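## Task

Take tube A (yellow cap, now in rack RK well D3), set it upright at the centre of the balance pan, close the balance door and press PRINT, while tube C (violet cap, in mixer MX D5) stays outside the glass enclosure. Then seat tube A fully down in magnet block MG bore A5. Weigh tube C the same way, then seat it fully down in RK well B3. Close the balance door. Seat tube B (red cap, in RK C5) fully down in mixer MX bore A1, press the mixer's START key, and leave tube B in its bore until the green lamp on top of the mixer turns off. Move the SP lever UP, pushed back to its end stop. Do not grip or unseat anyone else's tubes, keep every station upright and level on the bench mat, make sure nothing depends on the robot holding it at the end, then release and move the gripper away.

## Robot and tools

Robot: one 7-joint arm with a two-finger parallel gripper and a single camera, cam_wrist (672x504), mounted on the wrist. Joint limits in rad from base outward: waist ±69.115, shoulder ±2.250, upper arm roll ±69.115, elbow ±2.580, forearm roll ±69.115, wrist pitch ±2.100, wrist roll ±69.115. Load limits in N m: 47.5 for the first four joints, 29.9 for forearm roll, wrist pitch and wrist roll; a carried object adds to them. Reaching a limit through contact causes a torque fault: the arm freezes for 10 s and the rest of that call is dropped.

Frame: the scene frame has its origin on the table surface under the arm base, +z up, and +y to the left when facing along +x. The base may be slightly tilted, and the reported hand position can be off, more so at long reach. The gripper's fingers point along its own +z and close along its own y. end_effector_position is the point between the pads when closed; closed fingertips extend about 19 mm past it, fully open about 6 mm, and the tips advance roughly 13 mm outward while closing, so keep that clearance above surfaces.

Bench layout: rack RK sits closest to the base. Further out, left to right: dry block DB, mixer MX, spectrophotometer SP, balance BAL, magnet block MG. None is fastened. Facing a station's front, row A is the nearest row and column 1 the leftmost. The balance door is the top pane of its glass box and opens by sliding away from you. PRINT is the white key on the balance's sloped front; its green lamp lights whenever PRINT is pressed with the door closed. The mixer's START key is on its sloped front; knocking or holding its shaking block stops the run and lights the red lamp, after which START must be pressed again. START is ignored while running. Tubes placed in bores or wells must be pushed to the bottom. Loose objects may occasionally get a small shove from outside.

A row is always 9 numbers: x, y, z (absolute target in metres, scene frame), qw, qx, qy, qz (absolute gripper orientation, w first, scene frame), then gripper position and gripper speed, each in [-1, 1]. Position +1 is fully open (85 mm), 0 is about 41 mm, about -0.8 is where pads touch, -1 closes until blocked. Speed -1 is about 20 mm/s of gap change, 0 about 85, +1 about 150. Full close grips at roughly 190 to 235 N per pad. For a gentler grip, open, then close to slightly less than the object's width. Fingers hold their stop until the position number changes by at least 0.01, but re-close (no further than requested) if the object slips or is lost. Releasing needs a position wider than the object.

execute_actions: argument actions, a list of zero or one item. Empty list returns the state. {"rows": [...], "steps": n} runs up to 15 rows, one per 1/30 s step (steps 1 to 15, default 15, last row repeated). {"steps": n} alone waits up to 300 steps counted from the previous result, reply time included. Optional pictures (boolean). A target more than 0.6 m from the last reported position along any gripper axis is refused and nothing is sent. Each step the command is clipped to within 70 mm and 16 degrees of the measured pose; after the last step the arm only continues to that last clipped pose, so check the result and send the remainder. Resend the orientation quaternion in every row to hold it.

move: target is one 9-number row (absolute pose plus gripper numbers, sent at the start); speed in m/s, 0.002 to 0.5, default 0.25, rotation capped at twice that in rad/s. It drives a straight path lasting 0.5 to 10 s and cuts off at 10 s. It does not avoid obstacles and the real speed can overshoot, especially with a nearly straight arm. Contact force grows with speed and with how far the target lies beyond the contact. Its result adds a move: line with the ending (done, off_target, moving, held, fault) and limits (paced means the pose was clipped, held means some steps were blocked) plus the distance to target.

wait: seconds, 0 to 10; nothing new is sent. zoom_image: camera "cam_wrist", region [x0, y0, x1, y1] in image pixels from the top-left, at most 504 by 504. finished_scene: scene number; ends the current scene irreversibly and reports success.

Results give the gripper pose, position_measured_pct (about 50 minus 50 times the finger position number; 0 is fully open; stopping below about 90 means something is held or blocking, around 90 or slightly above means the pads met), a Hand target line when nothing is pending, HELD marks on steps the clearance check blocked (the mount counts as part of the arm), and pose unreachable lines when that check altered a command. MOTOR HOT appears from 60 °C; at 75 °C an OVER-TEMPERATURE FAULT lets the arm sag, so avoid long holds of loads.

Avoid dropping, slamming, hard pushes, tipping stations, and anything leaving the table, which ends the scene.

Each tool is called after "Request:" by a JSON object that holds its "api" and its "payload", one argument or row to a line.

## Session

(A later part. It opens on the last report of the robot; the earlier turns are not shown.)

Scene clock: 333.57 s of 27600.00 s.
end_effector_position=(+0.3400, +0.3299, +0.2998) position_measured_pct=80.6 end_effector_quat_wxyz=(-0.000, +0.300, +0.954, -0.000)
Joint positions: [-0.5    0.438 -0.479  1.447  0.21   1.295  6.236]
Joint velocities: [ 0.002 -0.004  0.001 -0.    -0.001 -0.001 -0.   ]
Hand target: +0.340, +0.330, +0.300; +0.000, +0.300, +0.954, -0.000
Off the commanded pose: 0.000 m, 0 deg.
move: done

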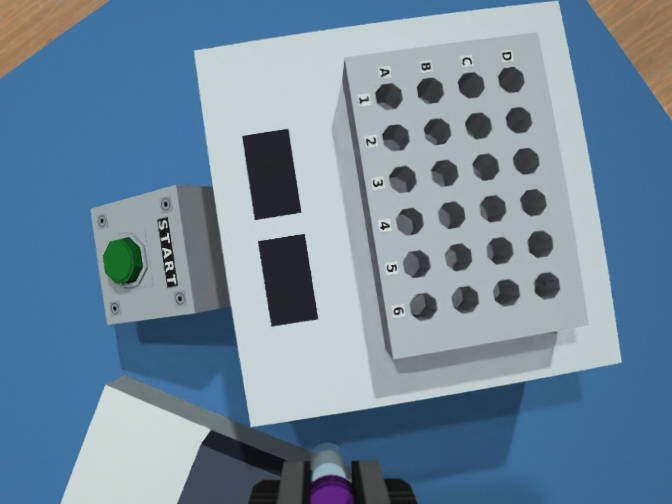

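Request:
{"api": "move", "payload": {
  "target": [0.32,-0.2,0.30,0,0.4656,0.885,0,-0.66,-0.5],
  "speed": 0.3
}}

Request:
{"api": "move", "payload": {
  "target": [0.2792,-0.3884,0.30,0,0.4656,0.885,0,-0.66,-0.5],
  "speed": 0.25
}}

Scene clock: 342.73 s of 27600.00 s.
end_effector_position=(+0.3201, -0.2006, +0.3003) position_measured_pct=80.6 end_effector_quat_wxyz=(+0.001, +0.465, +0.885, -0.002)
Joint positions: [ 0.488  0.196  0.038  1.765 -0.016  1.172  7.405]
Joint velocities: [ 0.004  0.008  0.01  -0.001 -0.002  0.     0.002]
Hand target: +0.320, -0.201, +0.300; +0.001, +0.466, +0.885, -0.002
Off the commanded pose: 0.001 m, 0 deg.
move: done

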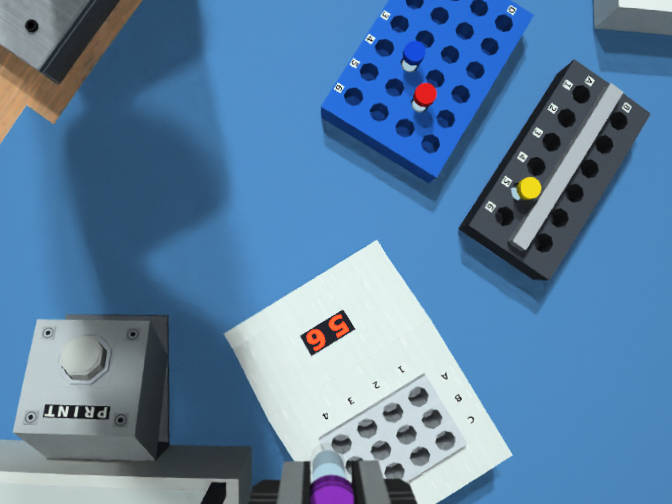

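Scene clock: 343.93 s of 27600.00 s.
end_effector_position=(+0.2793, -0.3883, +0.3007) position_measured_pct=80.6 end_effector_quat_wxyz=(+0.000, +0.465, +0.885, -0.001)
Joint positions: [ 0.821  0.433  0.154  1.436 -0.078  1.276  7.858]
Joint velocities: [ 0.004  0.011  0.006 -0.002 -0.002 -0.001  0.003]
Hand target: +0.279, -0.389, +0.300; -0.000, +0.466, +0.885, -0.001
Off the commanded pose: 0.001 m, 0 deg.
move: done

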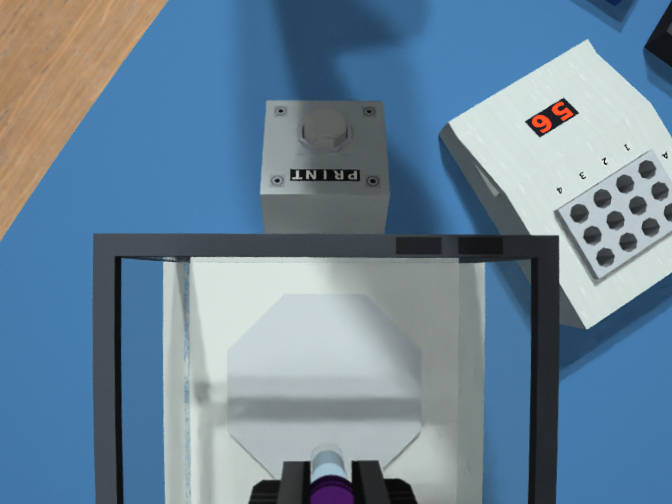

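Request:
{"api": "move", "payload": {
  "target": [0.2792,-0.3884,0.15,0,0.4656,0.885,0,-0.66,-0.5],
  "speed": 0.1
}}

Request:
{"api": "move", "payload": {
  "target": [0.2792,-0.3884,0.138,0,0.4656,0.885,0,-0.66,-0.5],
  "speed": 0.012
}}

Scene clock: 349.97 s of 27600.00 s.
end_effector_position=(+0.2793, -0.3886, +0.1503) position_measured_pct=80.6 end_effector_quat_wxyz=(+0.000, +0.465, +0.885, -0.000)
Joint positions: [ 0.837  0.607  0.125  1.68  -0.11   0.859  7.886]
Joint velocities: [ 0.     0.004  0.002 -0.001 -0.    -0.     0.002]
Hand target: +0.279, -0.389, +0.150; -0.000, +0.465, +0.885, -0.000
Off the commanded pose: 0.000 m, 0 deg.
move: done

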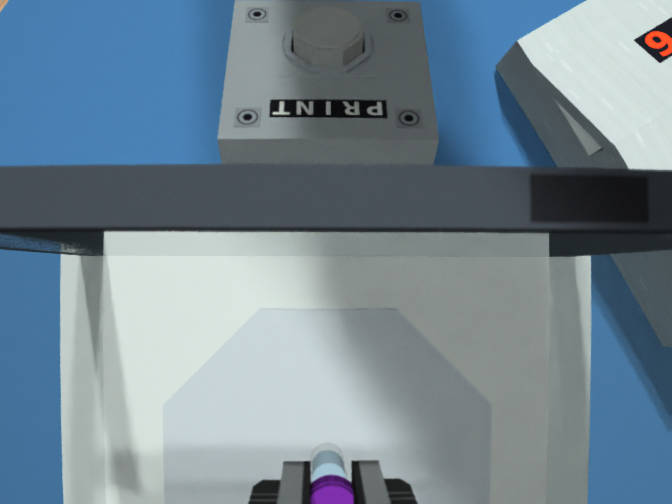

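Scene clock: 351.20 s of 27600.00 s.
end_effector_position=(+0.2793, -0.3887, +0.1387) position_measured_pct=80.6 end_effector_quat_wxyz=(+0.001, +0.466, +0.885, -0.000)
Joint positions: [ 0.839  0.625  0.122  1.693 -0.114  0.828  7.888]
Joint velocities: [ 0.001 -0.     0.001  0.001 -0.     0.001  0.001]
Hand target: +0.279, -0.388, +0.138; -0.000, +0.466, +0.885, -0.000
Off the commanded pose: 0.001 m, 0 deg.
move: done

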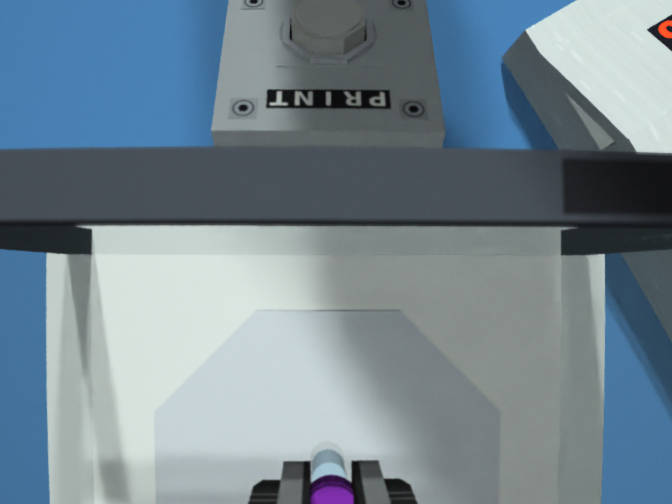

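Likely contact at .1387. Release.

Request:
{"api": "move", "payload": {
  "target": [0.2792,-0.3884,0.1385,0,0.4656,0.885,0,-0.25,-0.8],
  "speed": 0.012
}}

Request:
{"api": "move", "payload": {
  "target": [0.2792,-0.3884,0.27,0,0.4656,0.885,0,-0.25,0],
  "speed": 0.12
}}

Request:
{"api": "move", "payload": {
  "target": [0.3131,-0.4377,0.262,0,0.4656,0.885,0,-0.08,0],
  "speed": 0.12
}}

Scene clock: 357.23 s of 27600.00 s.
end_effector_position=(+0.2792, -0.3884, +0.1385) position_measured_pct=62.3 end_effector_quat_wxyz=(+0.000, +0.466, +0.885, -0.000)
Joint positions: [ 0.839  0.626  0.122  1.692 -0.114  0.829  7.888]
Joint velocities: [-0.001 -0.     0.     0.     0.    -0.001 -0.002]
Hand target: +0.279, -0.388, +0.138; -0.000, +0.466, +0.885, -0.000
Off the commanded pose: 0.000 m, 0 deg.
move: done

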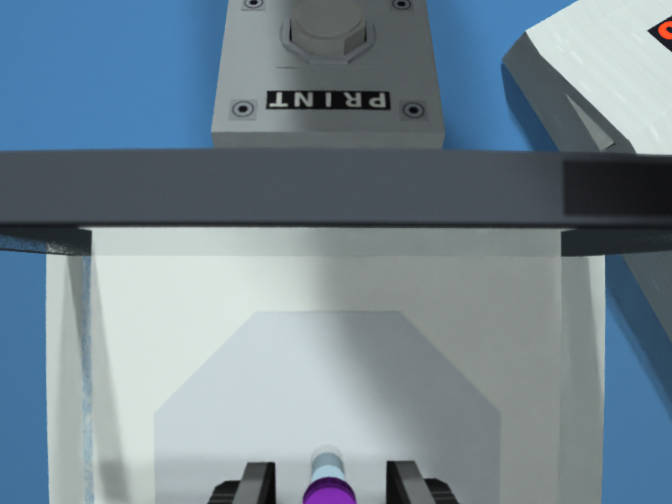

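Scene clock: 358.67 s of 27600.00 s.
end_effector_position=(+0.2792, -0.3882, +0.2698) position_measured_pct=62.3 end_effector_quat_wxyz=(+0.000, +0.466, +0.885, +0.000)
Joint positions: [ 0.824  0.458  0.149  1.5   -0.085  1.189  7.863]
Joint velocities: [-0.001 -0.002  0.    -0.     0.     0.001 -0.   ]
Hand target: +0.279, -0.388, +0.270; +0.000, +0.466, +0.885, +0.000
Off the commanded pose: 0.000 m, 0 deg.
move: done

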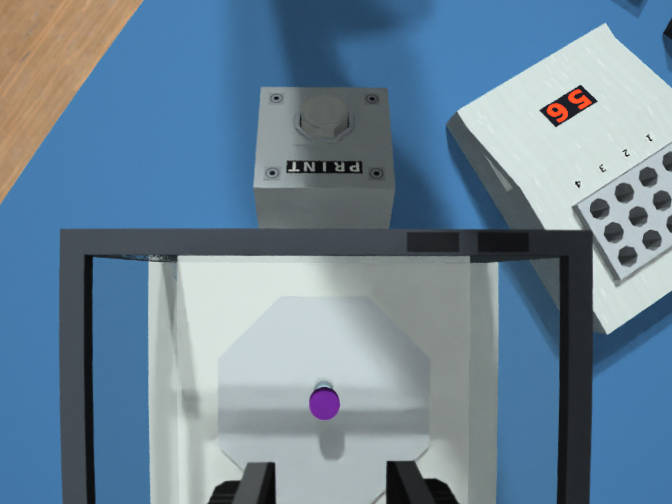

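Scene clock: 359.53 s of 27600.00 s.
end_effector_position=(+0.3132, -0.4376, +0.2625) position_measured_pct=54.0 end_effector_quat_wxyz=(+0.000, +0.465, +0.885, -0.000)
Joint positions: [ 0.845  0.601  0.149  1.28  -0.101  1.265  7.871]
Joint velocities: [ 0.002  0.009  0.    -0.002 -0.     0.002 -0.   ]
Hand target: +0.313, -0.438, +0.262; -0.000, +0.466, +0.885, -0.000
Off the commanded pose: 0.001 m, 0 deg.
move: done

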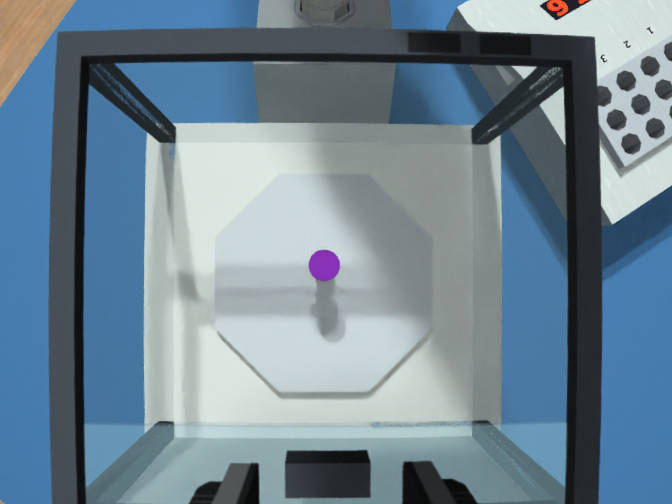

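Request:
{"api": "move", "payload": {
  "target": [0.3131,-0.4377,0.232,0,0.4656,0.885,0,-0.08,0],
  "speed": 0.06
}}

Request:
{"api": "move", "payload": {
  "target": [0.3131,-0.4377,0.232,0,0.4656,0.885,0,-0.45,-0.3],
  "speed": 0.06
}}

Request:
{"api": "move", "payload": {
  "target": [0.2490,-0.3445,0.232,0,0.4656,0.885,0,-0.45,-0.3],
  "speed": 0.07
}}

Request:
{"api": "move", "payload": {
  "target": [0.2497,-0.3455,0.232,0,0.4656,0.885,0,-0.08,0],
  "speed": 0.05
}}

Request:
{"api": "move", "payload": {
  "target": [0.2497,-0.3455,0.268,0,0.4656,0.885,0,-0.08,0],
  "speed": 0.1
}}

Request:
{"api": "move", "payload": {
  "target": [0.1945,-0.2651,0.265,0,0.4656,0.885,0,-1,0],
  "speed": 0.15
}}

Request:
{"api": "move", "payload": {
  "target": [0.1945,-0.2651,0.102,0,0.4656,0.885,0,-1,0],
  "speed": 0.15
}}

Request:
{"api": "move", "payload": {
  "target": [0.1948,-0.2656,0.0845,0,0.4656,0.885,0,-1,0],
  "speed": 0.02
}}

Request:
{"api": "move", "payload": {
  "target": [0.1945,-0.2651,0.268,0,0.4656,0.885,0,-1,0],
  "speed": 0.15
}}

Request:
{"api": "move", "payload": {
  "target": [0.2497,-0.3455,0.264,0,0.4656,0.885,0,-0.08,0],
  "speed": 0.15
}}

Scene clock: 374.80 s of 27600.00 s.
end_effector_position=(+0.3131, -0.4377, +0.2320) position_measured_pct=54.0 end_effector_quat_wxyz=(+0.000, +0.466, +0.885, -0.000)
Joint positions: [ 0.846  0.627  0.144  1.336 -0.105  1.184  7.876]
Joint velocities: [-0.     0.    -0.     0.001 -0.    -0.001 -0.001]
Hand target: +0.313, -0.438, +0.232; -0.000, +0.466, +0.885, -0.000
Off the commanded pose: 0.000 m, 0 deg.
move: done

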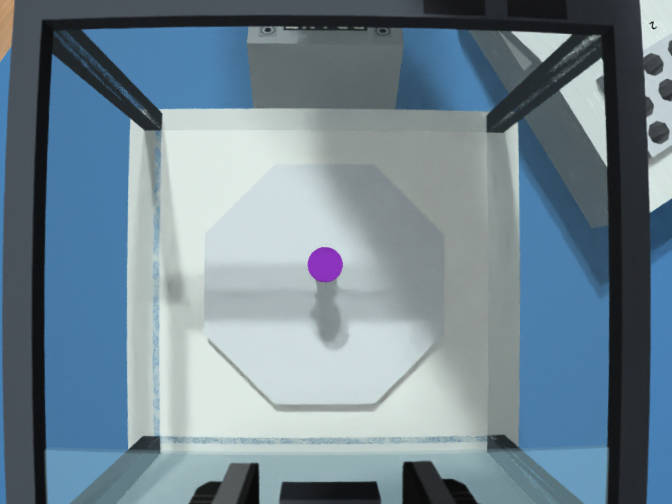

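Scene clock: 375.50 s of 27600.00 s.
end_effector_position=(+0.3128, -0.4380, +0.2323) position_measured_pct=68.7 end_effector_quat_wxyz=(+0.000, +0.466, +0.885, -0.000)
Joint positions: [ 0.846  0.627  0.144  1.336 -0.104  1.184  7.875]
Joint velocities: [-0.    -0.     0.001  0.001  0.    -0.001  0.001]
Hand target: +0.313, -0.438, +0.232; -0.000, +0.466, +0.885, -0.000
Off the commanded pose: 0.001 m, 0 deg.
move: done

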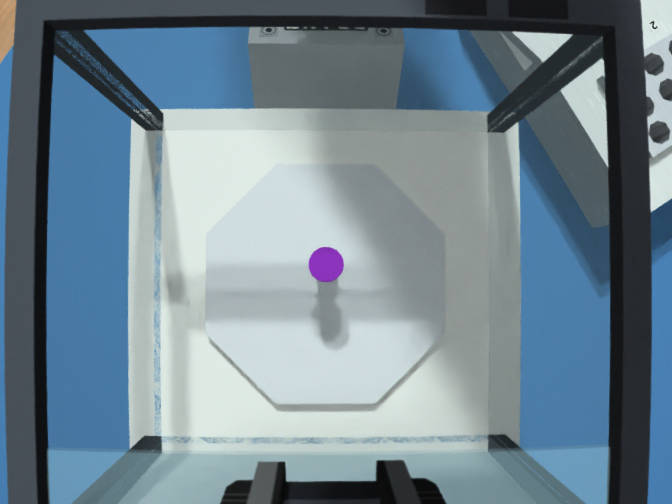

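Scene clock: 377.40 s of 27600.00 s.
end_effector_position=(+0.2497, -0.3455, +0.2318) position_measured_pct=68.7 end_effector_quat_wxyz=(+0.001, +0.466, +0.885, -0.000)
Joint positions: [ 0.81   0.387  0.143  1.75  -0.079  1.006  7.858]
Joint velocities: [-0.    -0.002  0.     0.003  0.    -0.003 -0.001]
Hand target: +0.249, -0.344, +0.232; +0.000, +0.466, +0.885, +0.000
Off the commanded pose: 0.001 m, 0 deg.
move: done

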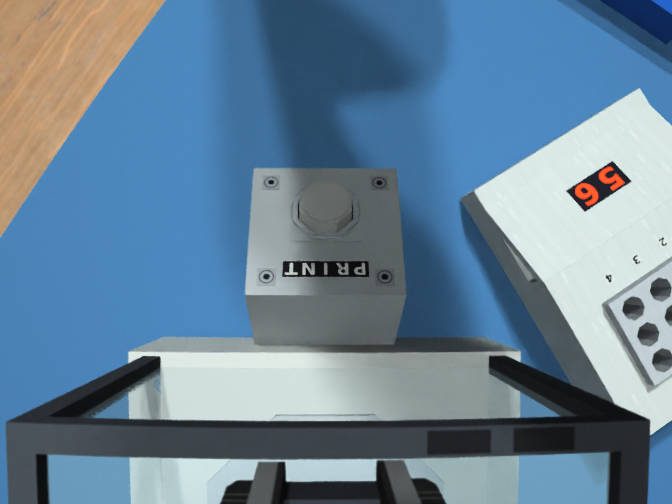

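Scene clock: 378.10 s of 27600.00 s.
end_effector_position=(+0.2497, -0.3455, +0.2320) position_measured_pct=54.0 end_effector_quat_wxyz=(+0.000, +0.466, +0.885, -0.000)
Joint positions: [ 0.81   0.388  0.143  1.747 -0.079  1.01   7.857]
Joint velocities: [ 0.    -0.    -0.001  0.    -0.    -0.    -0.001]
Hand target: +0.250, -0.345, +0.232; -0.000, +0.466, +0.885, -0.000
Off the commanded pose: 0.000 m, 0 deg.
move: done

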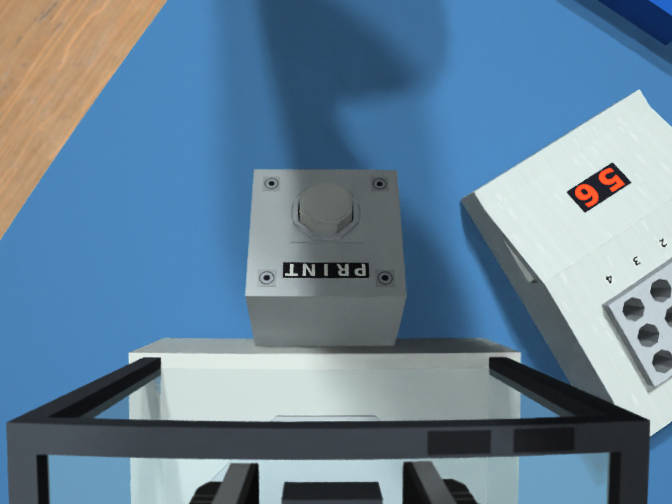

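Scene clock: 378.83 s of 27600.00 s.
end_effector_position=(+0.2497, -0.3455, +0.2679) position_measured_pct=54.0 end_effector_quat_wxyz=(-0.000, +0.466, +0.885, +0.000)
Joint positions: [ 0.805  0.346  0.149  1.681 -0.07   1.118  7.85 ]
Joint velocities: [-0.002 -0.002 -0.    -0.001  0.    -0.001  0.001]
Hand target: +0.250, -0.345, +0.268; +0.000, +0.466, +0.885, +0.000
Off the commanded pose: 0.000 m, 0 deg.
move: done

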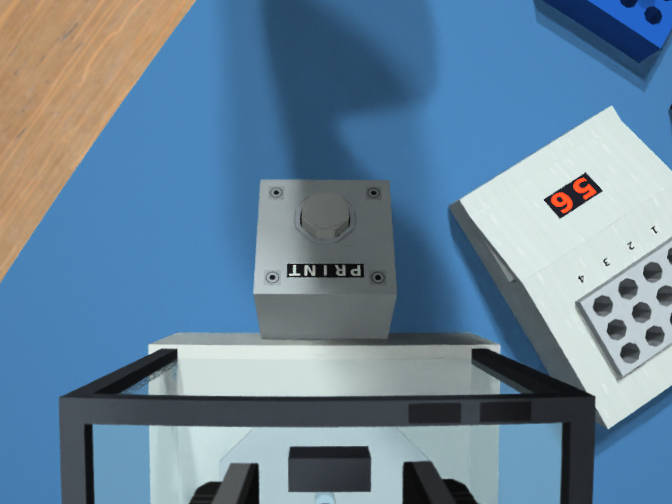

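Scene clock: 379.83 s of 27600.00 s.
end_effector_position=(+0.1944, -0.2651, +0.2644) position_measured_pct=91.7 end_effector_quat_wxyz=(-0.000, +0.466, +0.885, +0.000)
Joint positions: [ 0.772  0.137  0.14   1.975 -0.037  1.031  7.803]
Joint velocities: [-0.001 -0.012 -0.     0.002  0.001 -0.001 -0.001]
Hand target: +0.195, -0.265, +0.265; +0.000, +0.466, +0.885, +0.000
Off the commanded pose: 0.001 m, 0 deg.
move: done

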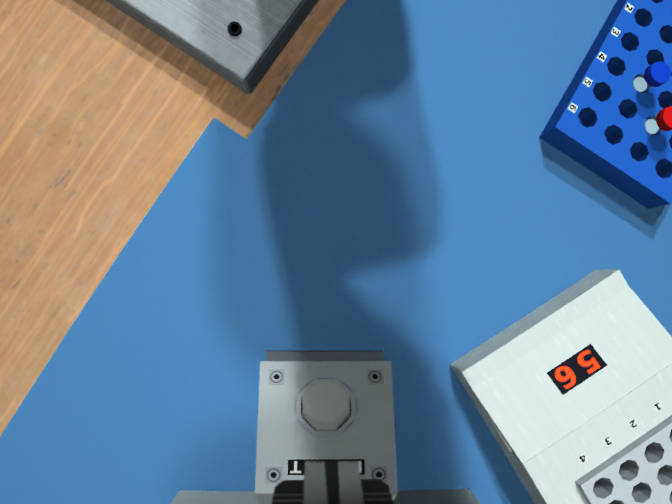

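Scene clock: 381.30 s of 27600.00 s.
end_effector_position=(+0.1947, -0.2654, +0.1025) position_measured_pct=91.7 end_effector_quat_wxyz=(+0.000, +0.465, +0.885, -0.001)
Joint positions: [ 0.819  0.468  0.091  2.222 -0.12   0.453  7.881]
Joint velocities: [ 0.003  0.009  0.001  0.    -0.001  0.    -0.   ]
Hand target: +0.194, -0.265, +0.102; -0.000, +0.465, +0.885, -0.000
Off the commanded pose: 0.001 m, 0 deg.
move: done

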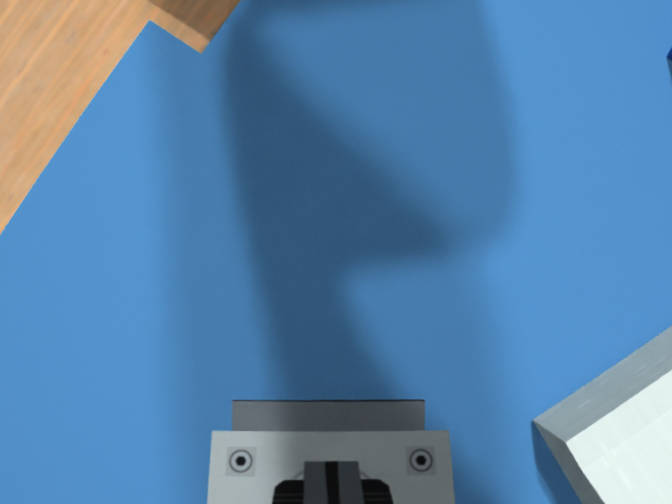

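Scene clock: 382.43 s of 27600.00 s.
end_effector_position=(+0.1950, -0.2659, +0.0880) position_measured_pct=91.7 end_effector_quat_wxyz=(+0.002, +0.466, +0.885, -0.001)
Joint positions: [ 0.831  0.507  0.077  2.235 -0.131  0.397  7.891]
Joint velocities: [ 0.001 -0.001 -0.001 -0.    -0.     0.001 -0.   ]
Hand target: +0.195, -0.266, +0.085; -0.000, +0.466, +0.885, -0.000
Off the commanded pose: 0.004 m, 0 deg.
move: off_target

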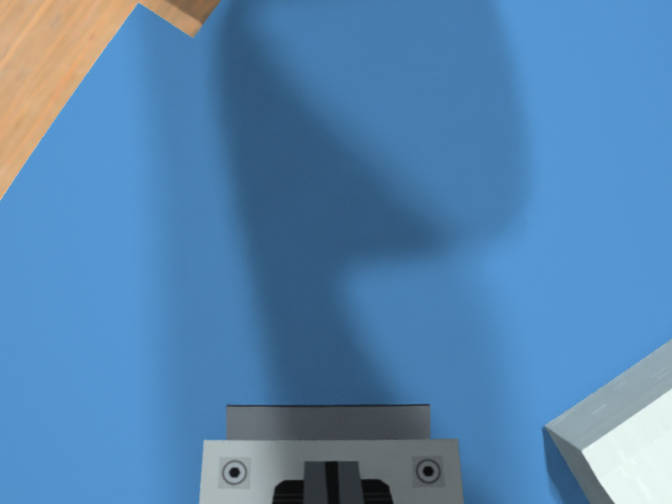

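Scene clock: 384.00 s of 27600.00 s.
end_effector_position=(+0.1945, -0.2649, +0.2677) position_measured_pct=91.7 end_effector_quat_wxyz=(+0.000, +0.466, +0.885, +0.001)
Joint positions: [ 0.772  0.131  0.14   1.97  -0.037  1.041  7.801]
Joint velocities: [-0.001 -0.004  0.001 -0.001  0.     0.     0.   ]
Hand target: +0.195, -0.265, +0.268; +0.000, +0.466, +0.885, +0.001
Off the commanded pose: 0.000 m, 0 deg.
move: done

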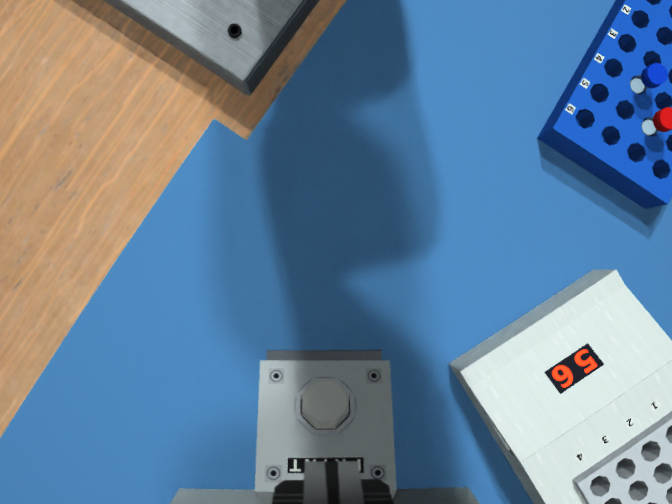

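Scene clock: 385.03 s of 27600.00 s.
end_effector_position=(+0.2497, -0.3455, +0.2645) position_measured_pct=54.0 end_effector_quat_wxyz=(+0.000, +0.465, +0.885, -0.000)
Joint positions: [ 0.804  0.349  0.15   1.689 -0.07   1.106  7.85 ]
Joint velocities: [ 0.002  0.009  0.002 -0.002 -0.     0.003  0.001]
Hand target: +0.250, -0.346, +0.264; -0.000, +0.466, +0.885, -0.000
Off the commanded pose: 0.001 m, 0 deg.
move: done

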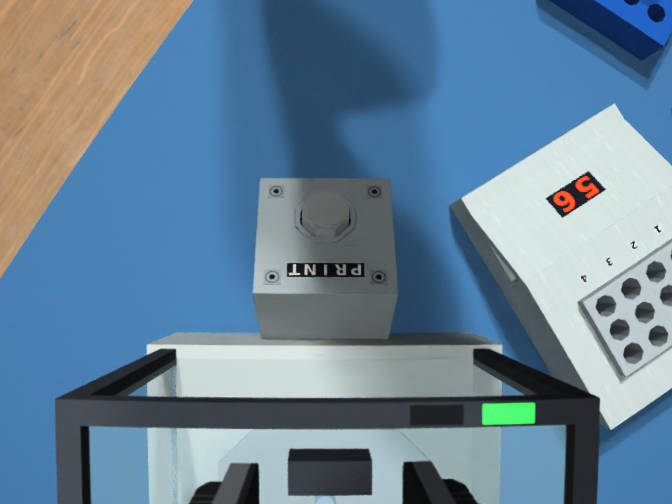

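Green. Open door, retrieve tube.

Request:
{"api": "move", "payload": {
  "target": [0.2497,-0.3455,0.232,0,0.4656,0.885,0,-0.08,0],
  "speed": 0.06
}}

Request:
{"api": "move", "payload": {
  "target": [0.2497,-0.3455,0.232,0,0.4656,0.885,0,-0.45,-0.3],
  "speed": 0.06
}}

Request:
{"api": "move", "payload": {
  "target": [0.3131,-0.4377,0.232,0,0.4656,0.885,0,-0.45,-0.3],
  "speed": 0.07
}}

Request:
{"api": "move", "payload": {
  "target": [0.3131,-0.4377,0.232,0,0.4656,0.885,0,-0.08,0],
  "speed": 0.05
}}

Request:
{"api": "move", "payload": {
  "target": [0.3131,-0.4377,0.268,0,0.4656,0.885,0,-0.08,0],
  "speed": 0.1
}}

Request:
{"api": "move", "payload": {
  "target": [0.2792,-0.3884,0.268,0,0.4656,0.885,0,-0.25,0],
  "speed": 0.12
}}

Request:
{"api": "move", "payload": {
  "target": [0.2792,-0.3884,0.19,0,0.4656,0.885,0,-0.25,0],
  "speed": 0.1
}}

Scene clock: 394.70 s of 27600.00 s.
end_effector_position=(+0.2497, -0.3455, +0.2321) position_measured_pct=54.0 end_effector_quat_wxyz=(+0.000, +0.466, +0.885, -0.000)
Joint positions: [ 0.809  0.388  0.144  1.747 -0.079  1.01   7.858]
Joint velocities: [ 0.001  0.001  0.    -0.     0.     0.    -0.   ]
Hand target: +0.250, -0.346, +0.232; -0.000, +0.466, +0.885, -0.000
Off the commanded pose: 0.000 m, 0 deg.
move: done

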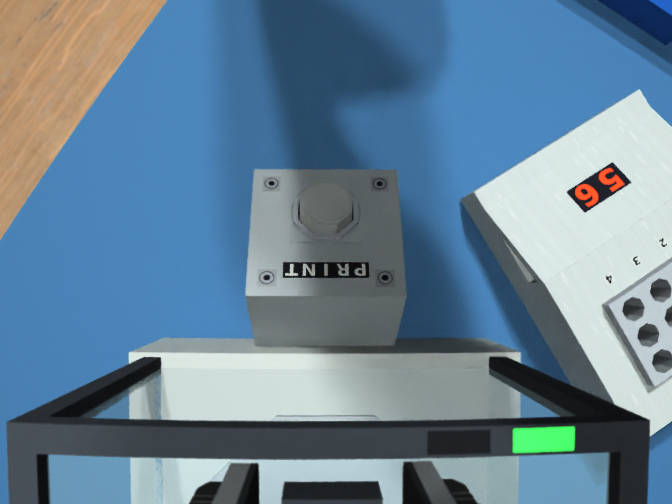

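Scene clock: 395.40 s of 27600.00 s.
end_effector_position=(+0.2498, -0.3455, +0.2323) position_measured_pct=68.7 end_effector_quat_wxyz=(+0.000, +0.466, +0.885, -0.000)
Joint positions: [ 0.809  0.388  0.144  1.747 -0.079  1.01   7.858]
Joint velocities: [-0.001 -0.    -0.001  0.001 -0.    -0.001  0.001]
Hand target: +0.250, -0.345, +0.232; -0.000, +0.466, +0.885, -0.000
Off the commanded pose: 0.000 m, 0 deg.
move: done

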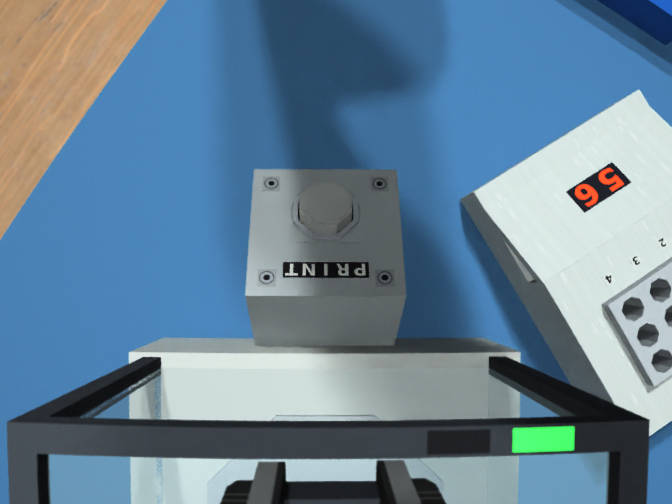

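Scene clock: 397.30 s of 27600.00 s.
end_effector_position=(+0.3128, -0.4379, +0.2328) position_measured_pct=68.7 end_effector_quat_wxyz=(+0.000, +0.466, +0.885, -0.001)
Joint positions: [ 0.846  0.626  0.145  1.336 -0.104  1.185  7.875]
Joint velocities: [ 0.001  0.003 -0.    -0.004  0.     0.    -0.001]
Hand target: +0.313, -0.438, +0.232; -0.000, +0.466, +0.885, -0.000
Off the commanded pose: 0.001 m, 0 deg.
move: done

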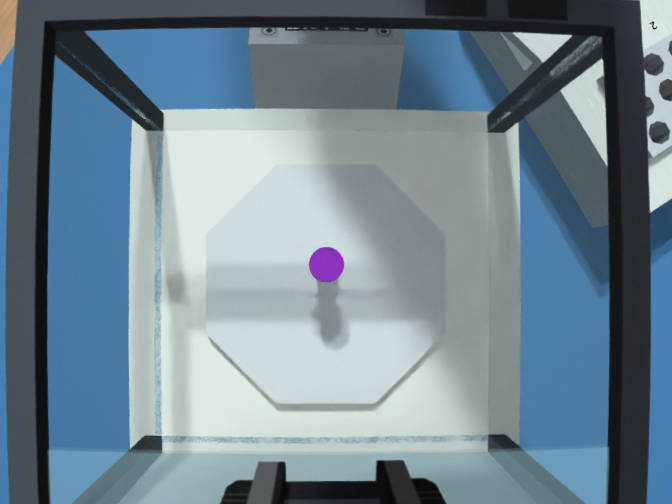

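Scene clock: 398.00 s of 27600.00 s.
end_effector_position=(+0.3131, -0.4377, +0.2320) position_measured_pct=54.0 end_effector_quat_wxyz=(+0.000, +0.466, +0.885, -0.000)
Joint positions: [ 0.846  0.627  0.144  1.336 -0.105  1.184  7.876]
Joint velocities: [ 0.    -0.    -0.001 -0.     0.    -0.    -0.   ]
Hand target: +0.313, -0.438, +0.232; -0.000, +0.466, +0.885, -0.000
Off the commanded pose: 0.000 m, 0 deg.
move: done

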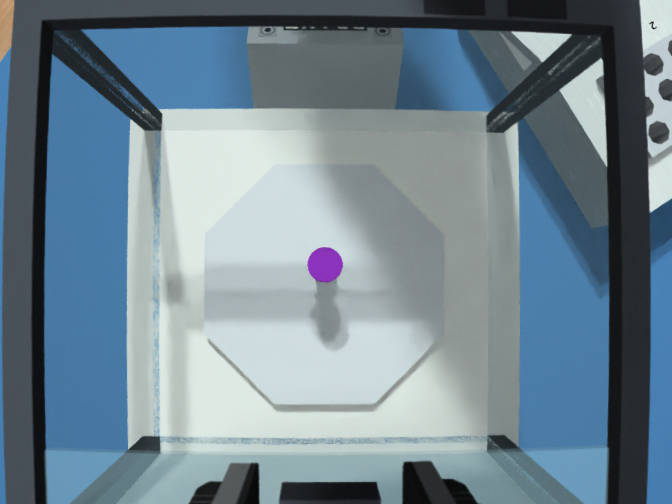

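Scene clock: 398.73 s of 27600.00 s.
end_effector_position=(+0.3131, -0.4377, +0.2680) position_measured_pct=54.0 end_effector_quat_wxyz=(-0.000, +0.466, +0.885, +0.000)
Joint positions: [ 0.845  0.598  0.15   1.269 -0.101  1.281  7.871]
Joint velocities: [-0.001  0.     0.001 -0.001  0.     0.    -0.   ]
Hand target: +0.313, -0.438, +0.268; +0.000, +0.466, +0.885, +0.000
Off the commanded pose: 0.000 m, 0 deg.
move: done

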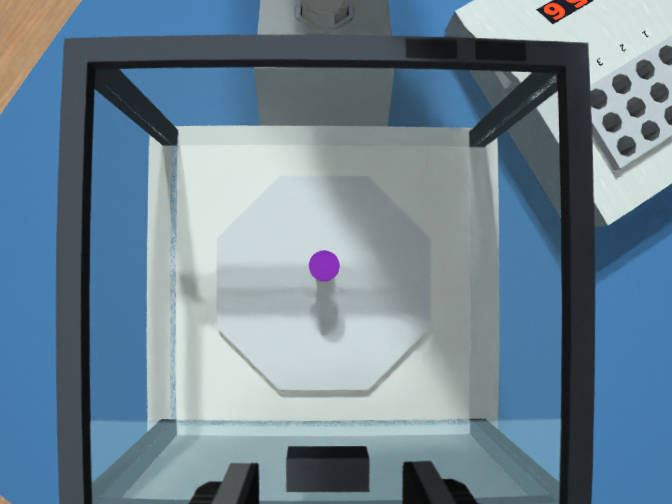

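Scene clock: 399.60 s of 27600.00 s.
end_effector_position=(+0.2791, -0.3885, +0.2675) position_measured_pct=62.3 end_effector_quat_wxyz=(-0.000, +0.466, +0.885, +0.000)
Joint positions: [ 0.825  0.461  0.149  1.503 -0.085  1.183  7.864]
Joint velocities: [-0.002 -0.008 -0.002  0.002 -0.    -0.001  0.001]
Hand target: +0.279, -0.388, +0.268; +0.000, +0.466, +0.885, +0.000
Off the commanded pose: 0.000 m, 0 deg.
move: done

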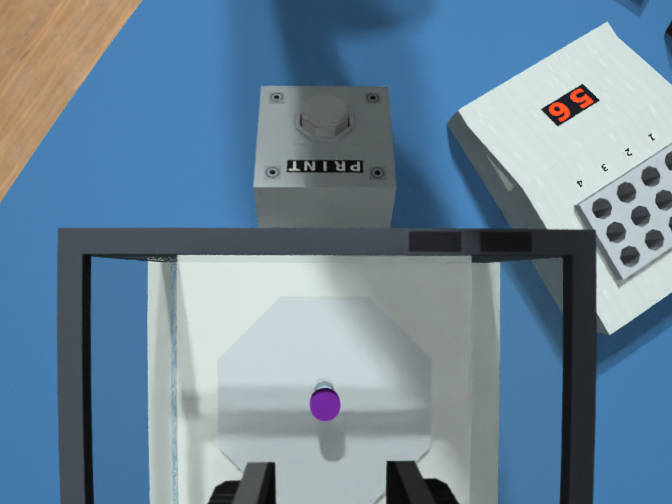

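Scene clock: 400.67 s of 27600.00 s.
end_effector_position=(+0.2793, -0.3885, +0.1902) position_measured_pct=62.3 end_effector_quat_wxyz=(+0.000, +0.465, +0.885, -0.000)
Joint positions: [ 0.831  0.549  0.135  1.632 -0.1    0.966  7.877]
Joint velocities: [ 0.     0.003  0.002 -0.    -0.    -0.001 -0.   ]
Hand target: +0.279, -0.388, +0.190; -0.000, +0.466, +0.885, -0.000
Off the commanded pose: 0.000 m, 0 deg.
move: done

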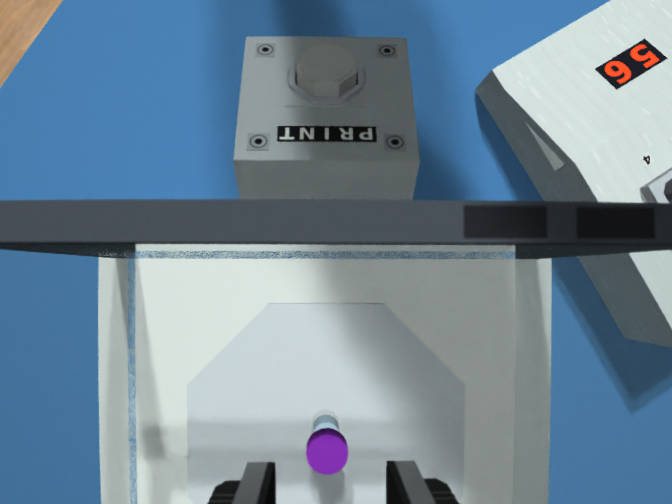

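Request:
{"api": "move", "payload": {
  "target": [0.2788,-0.3887,0.1398,0,0.4656,0.885,0,-0.25,0],
  "speed": 0.06
}}

Request:
{"api": "move", "payload": {
  "target": [0.2788,-0.3887,0.1398,0,0.4656,0.885,0,-0.66,-0.5],
  "speed": 0.05
}}

Request:
{"api": "move", "payload": {
  "target": [0.2788,-0.3887,0.30,0,0.4656,0.885,0,-0.66,-0.5],
  "speed": 0.13
}}

Request:
{"api": "move", "payload": {
  "target": [0.262,-0.2,0.29,0,0.6,0.8,0,-0.66,-0.5],
  "speed": 0.25
}}

Request:
{"api": "move", "payload": {
  "target": [0.2566,0.0079,0.13,0,0.688,0.725,0,-0.66,-0.5],
  "speed": 0.25
}}

Request:
{"api": "move", "payload": {
  "target": [0.2566,0.0079,0.105,0,0.688,0.725,0,-0.66,-0.5],
  "speed": 0.04
}}

Request:
{"api": "zoom_image", "payload": {
  "camera": "cam_wrist",
  "region": [200,324,440,504]
}}

Scene clock: 414.30 s of 27600.00 s.
end_effector_position=(+0.2789, -0.3888, +0.1400) position_measured_pct=62.3 end_effector_quat_wxyz=(+0.000, +0.465, +0.885, -0.000)
Joint positions: [ 0.84   0.623  0.123  1.691 -0.113  0.833  7.889]
Joint velocities: [ 0.001  0.003  0.001  0.     0.     0.001 -0.001]
Hand target: +0.279, -0.389, +0.140; -0.000, +0.466, +0.885, -0.000
Off the commanded pose: 0.000 m, 0 deg.
move: done

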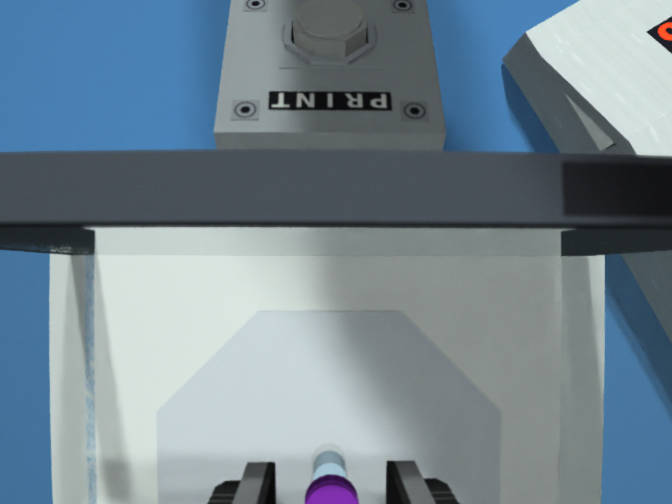

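Scene clock: 415.00 s of 27600.00 s.
end_effector_position=(+0.2788, -0.3888, +0.1399) position_measured_pct=80.6 end_effector_quat_wxyz=(+0.000, +0.466, +0.885, -0.000)
Joint positions: [ 0.84   0.623  0.123  1.691 -0.114  0.833  7.889]
Joint velocities: [-0.    -0.    -0.001  0.     0.    -0.     0.001]
Hand target: +0.279, -0.389, +0.140; -0.000, +0.466, +0.885, -0.000
Off the commanded pose: 0.000 m, 0 deg.
move: done

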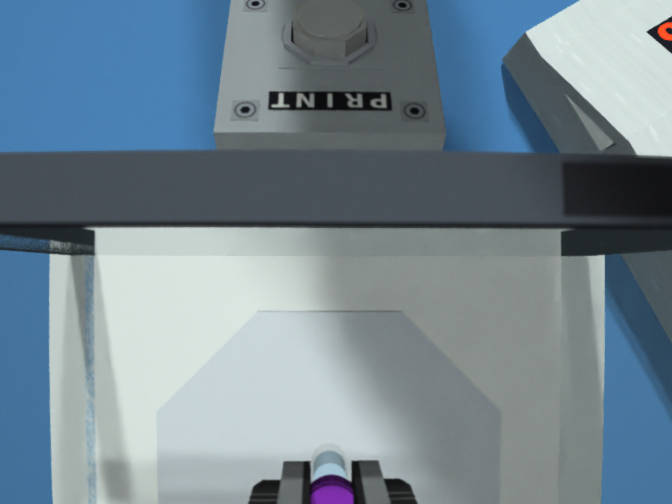

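Scene clock: 416.57 s of 27600.00 s.
end_effector_position=(+0.2788, -0.3885, +0.2999) position_measured_pct=80.6 end_effector_quat_wxyz=(+0.000, +0.466, +0.885, +0.000)
Joint positions: [ 0.824  0.434  0.154  1.437 -0.081  1.275  7.86 ]
Joint velocities: [ 0.002 -0.001 -0.    -0.001  0.     0.001  0.002]
Hand target: +0.279, -0.389, +0.300; +0.000, +0.466, +0.885, +0.000
Off the commanded pose: 0.000 m, 0 deg.
move: done

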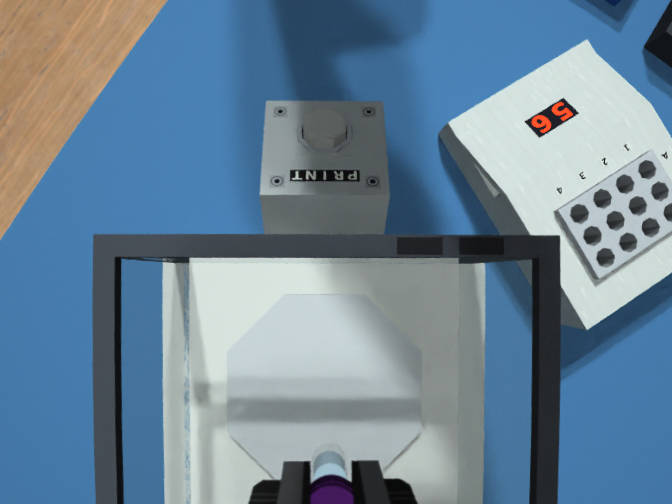

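Scene clock: 417.77 s of 27600.00 s.
end_effector_position=(+0.2620, -0.2001, +0.2894) position_measured_pct=80.6 end_effector_quat_wxyz=(-0.000, +0.600, +0.800, +0.001)
Joint positions: [ 0.526  0.102  0.094  1.921 -0.025  1.115  7.184]
Joint velocities: [-0.002 -0.01  -0.008  0.001  0.001 -0.001 -0.001]
Hand target: +0.262, -0.200, +0.290; +0.000, +0.600, +0.800, +0.001
Off the commanded pose: 0.001 m, 0 deg.
move: done

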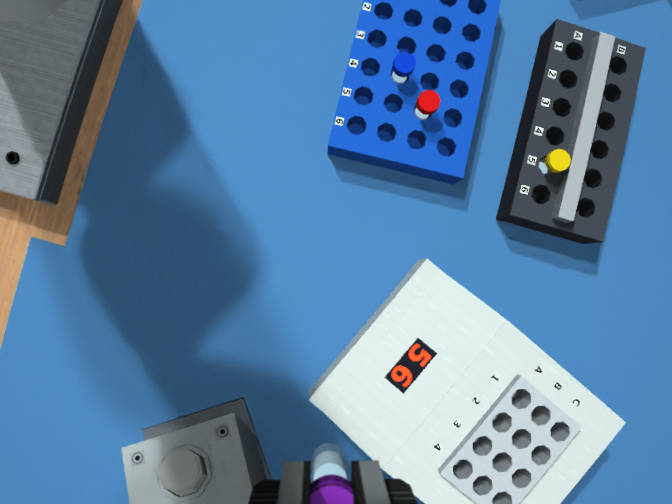

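Scene clock: 419.30 s of 27600.00 s.
end_effector_position=(+0.2571, +0.0076, +0.1303) position_measured_pct=80.6 end_effector_quat_wxyz=(-0.000, +0.689, +0.725, +0.001)
Joint positions: [ 0.003  0.271 -0.128  2.41   0.063  0.45   6.145]
Joint velocities: [-0.016  0.008 -0.016  0.001  0.01   0.002 -0.011]
Hand target: +0.257, +0.008, +0.130; -0.000, +0.688, +0.725, +0.001
Off the commanded pose: 0.001 m, 0 deg.
move: done

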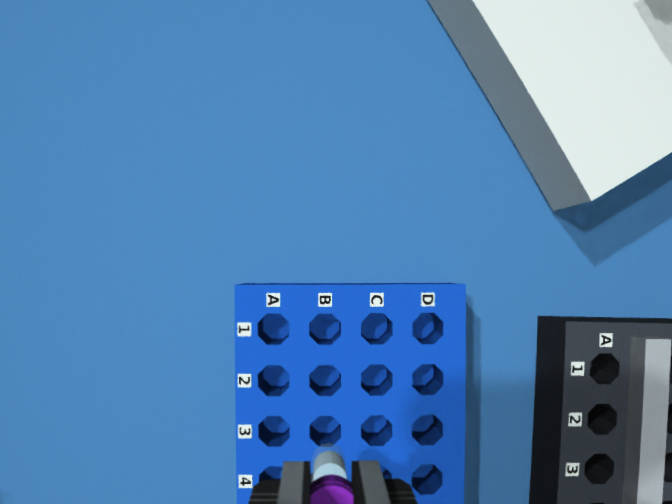

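Scene clock: 420.20 s of 27600.00 s.
end_effector_position=(+0.2568, +0.0078, +0.1052) position_measured_pct=80.6 end_effector_quat_wxyz=(+0.000, +0.688, +0.725, +0.000)
Joint positions: [-0.023  0.354 -0.105  2.442  0.095  0.336  6.112]
Joint velocities: [-0.002  0.006 -0.002  0.001  0.001 -0.001 -0.001]
Hand target: +0.257, +0.008, +0.105; +0.000, +0.688, +0.725, -0.000
Off the commanded pose: 0.000 m, 0 deg.
move: done

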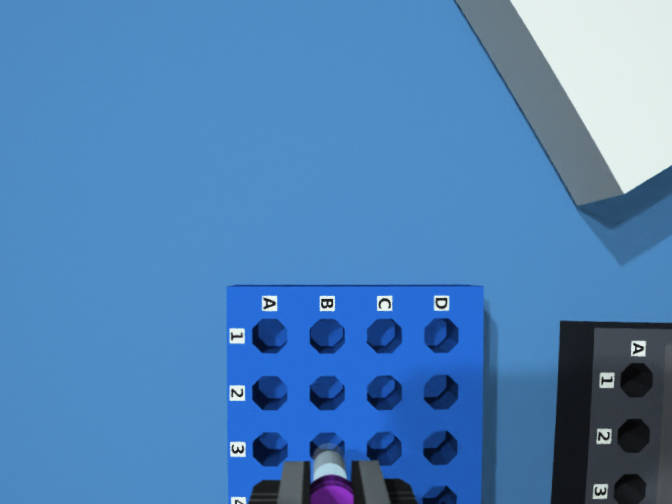

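Region (200, 324, 440, 504) of cam_wrist's 672x504 image, scaled by 2.100; it fills the top 378 rows of this view, and the rest is white.

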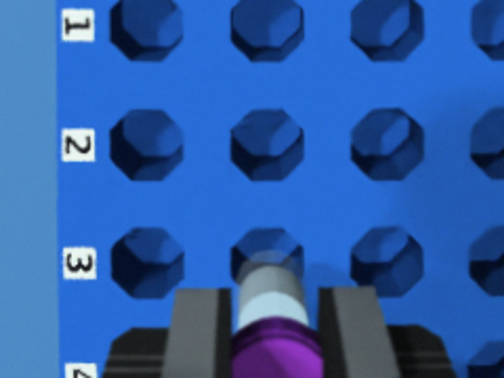

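Request:
{"api": "move", "payload": {
  "target": [0.2561,0.0079,0.095,0,0.688,0.725,0,-0.66,-0.5],
  "speed": 0.02
}}

Request:
{"api": "zoom_image", "payload": {
  "camera": "cam_wrist",
  "region": [270,404,390,494]
}}

Scene clock: 426.40 s of 27600.00 s.
end_effector_position=(+0.2562, +0.0079, +0.0951) position_measured_pct=80.6 end_effector_quat_wxyz=(+0.000, +0.688, +0.725, +0.000)
Joint positions: [-0.035  0.389 -0.092  2.455  0.106  0.289  6.102]
Joint velocities: [-0.001  0.003 -0.001  0.001  0.001 -0.001 -0.001]
Hand target: +0.256, +0.008, +0.095; +0.000, +0.688, +0.725, -0.000
Off the commanded pose: 0.000 m, 0 deg.
move: done

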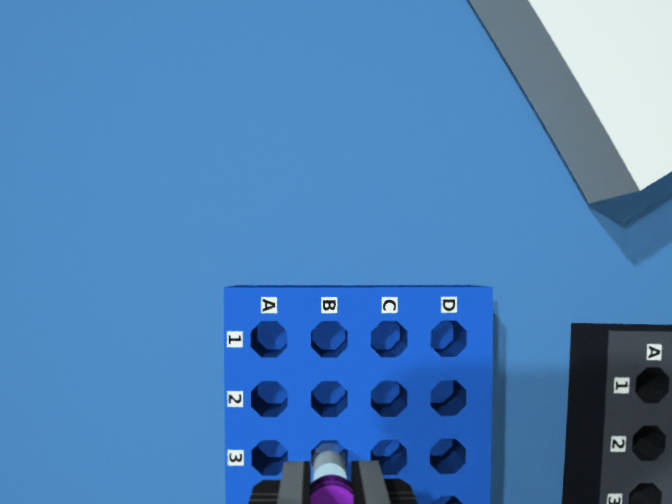

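Region (270, 404, 390, 494) of cam_wrist's 672x504 image, scaled by 4.200; it fills the top 378 rows of this view, and the rest is white.

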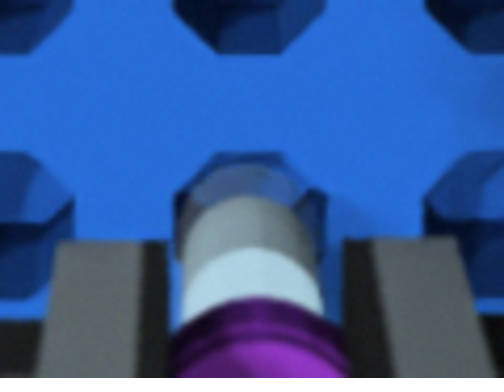

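Request:
{"api": "move", "payload": {
  "target": [0.2561,0.0079,0.085,0,0.688,0.725,0,-0.66,-0.5],
  "speed": 0.01
}}

Scene clock: 433.70 s of 27600.00 s.
end_effector_position=(+0.2564, +0.0077, +0.0856) position_measured_pct=80.6 end_effector_quat_wxyz=(+0.001, +0.688, +0.725, +0.000)
Joint positions: [-0.046  0.423 -0.079  2.465  0.115  0.243  6.093]
Joint velocities: [-0.001  0.    -0.     0.     0.     0.001 -0.002]
Hand target: +0.256, +0.008, +0.085; +0.000, +0.688, +0.725, -0.000
Off the commanded pose: 0.001 m, 0 deg.
move: done

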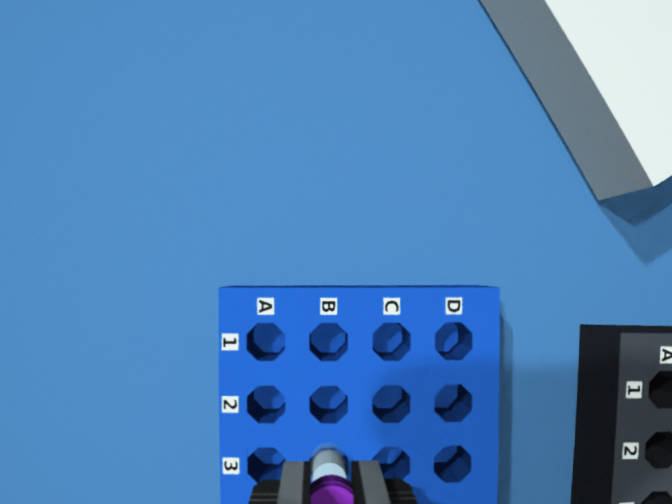

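Request:
{"api": "move", "payload": {
  "target": [0.2562,0.0076,0.078,0,0.688,0.725,0,-0.66,-0.5],
  "speed": 0.01
}}

Request:
{"api": "zoom_image", "payload": {
  "camera": "cam_wrist",
  "region": [270,414,390,504]
}}

Scene clock: 442.97 s of 27600.00 s.
end_effector_position=(+0.2564, +0.0074, +0.0781) position_measured_pct=80.6 end_effector_quat_wxyz=(+0.000, +0.689, +0.725, +0.000)
Joint positions: [-0.053  0.451 -0.069  2.471  0.122  0.21   6.089]
Joint velocities: [ 0.     0.002 -0.     0.     0.001  0.    -0.001]
Hand target: +0.256, +0.008, +0.078; +0.000, +0.688, +0.725, -0.000
Off the commanded pose: 0.000 m, 0 deg.
move: done

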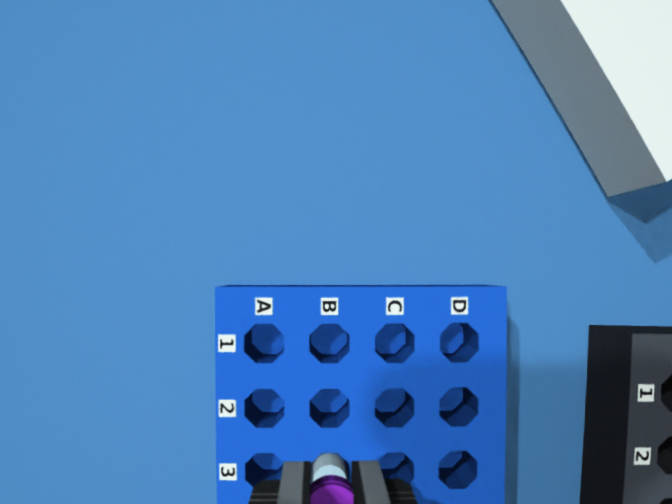

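Region (270, 414, 390, 504) of cam_wrist's 672x504 image, scaled by 4.200; it fills the top 378 rows of this view, and the rest is white.

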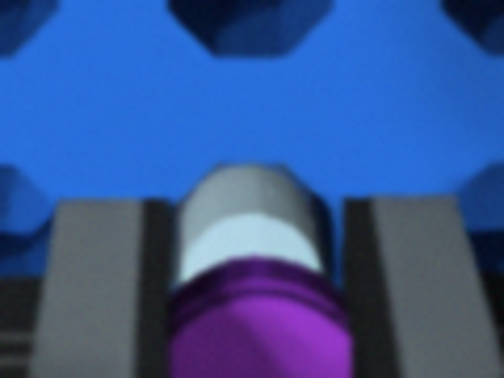

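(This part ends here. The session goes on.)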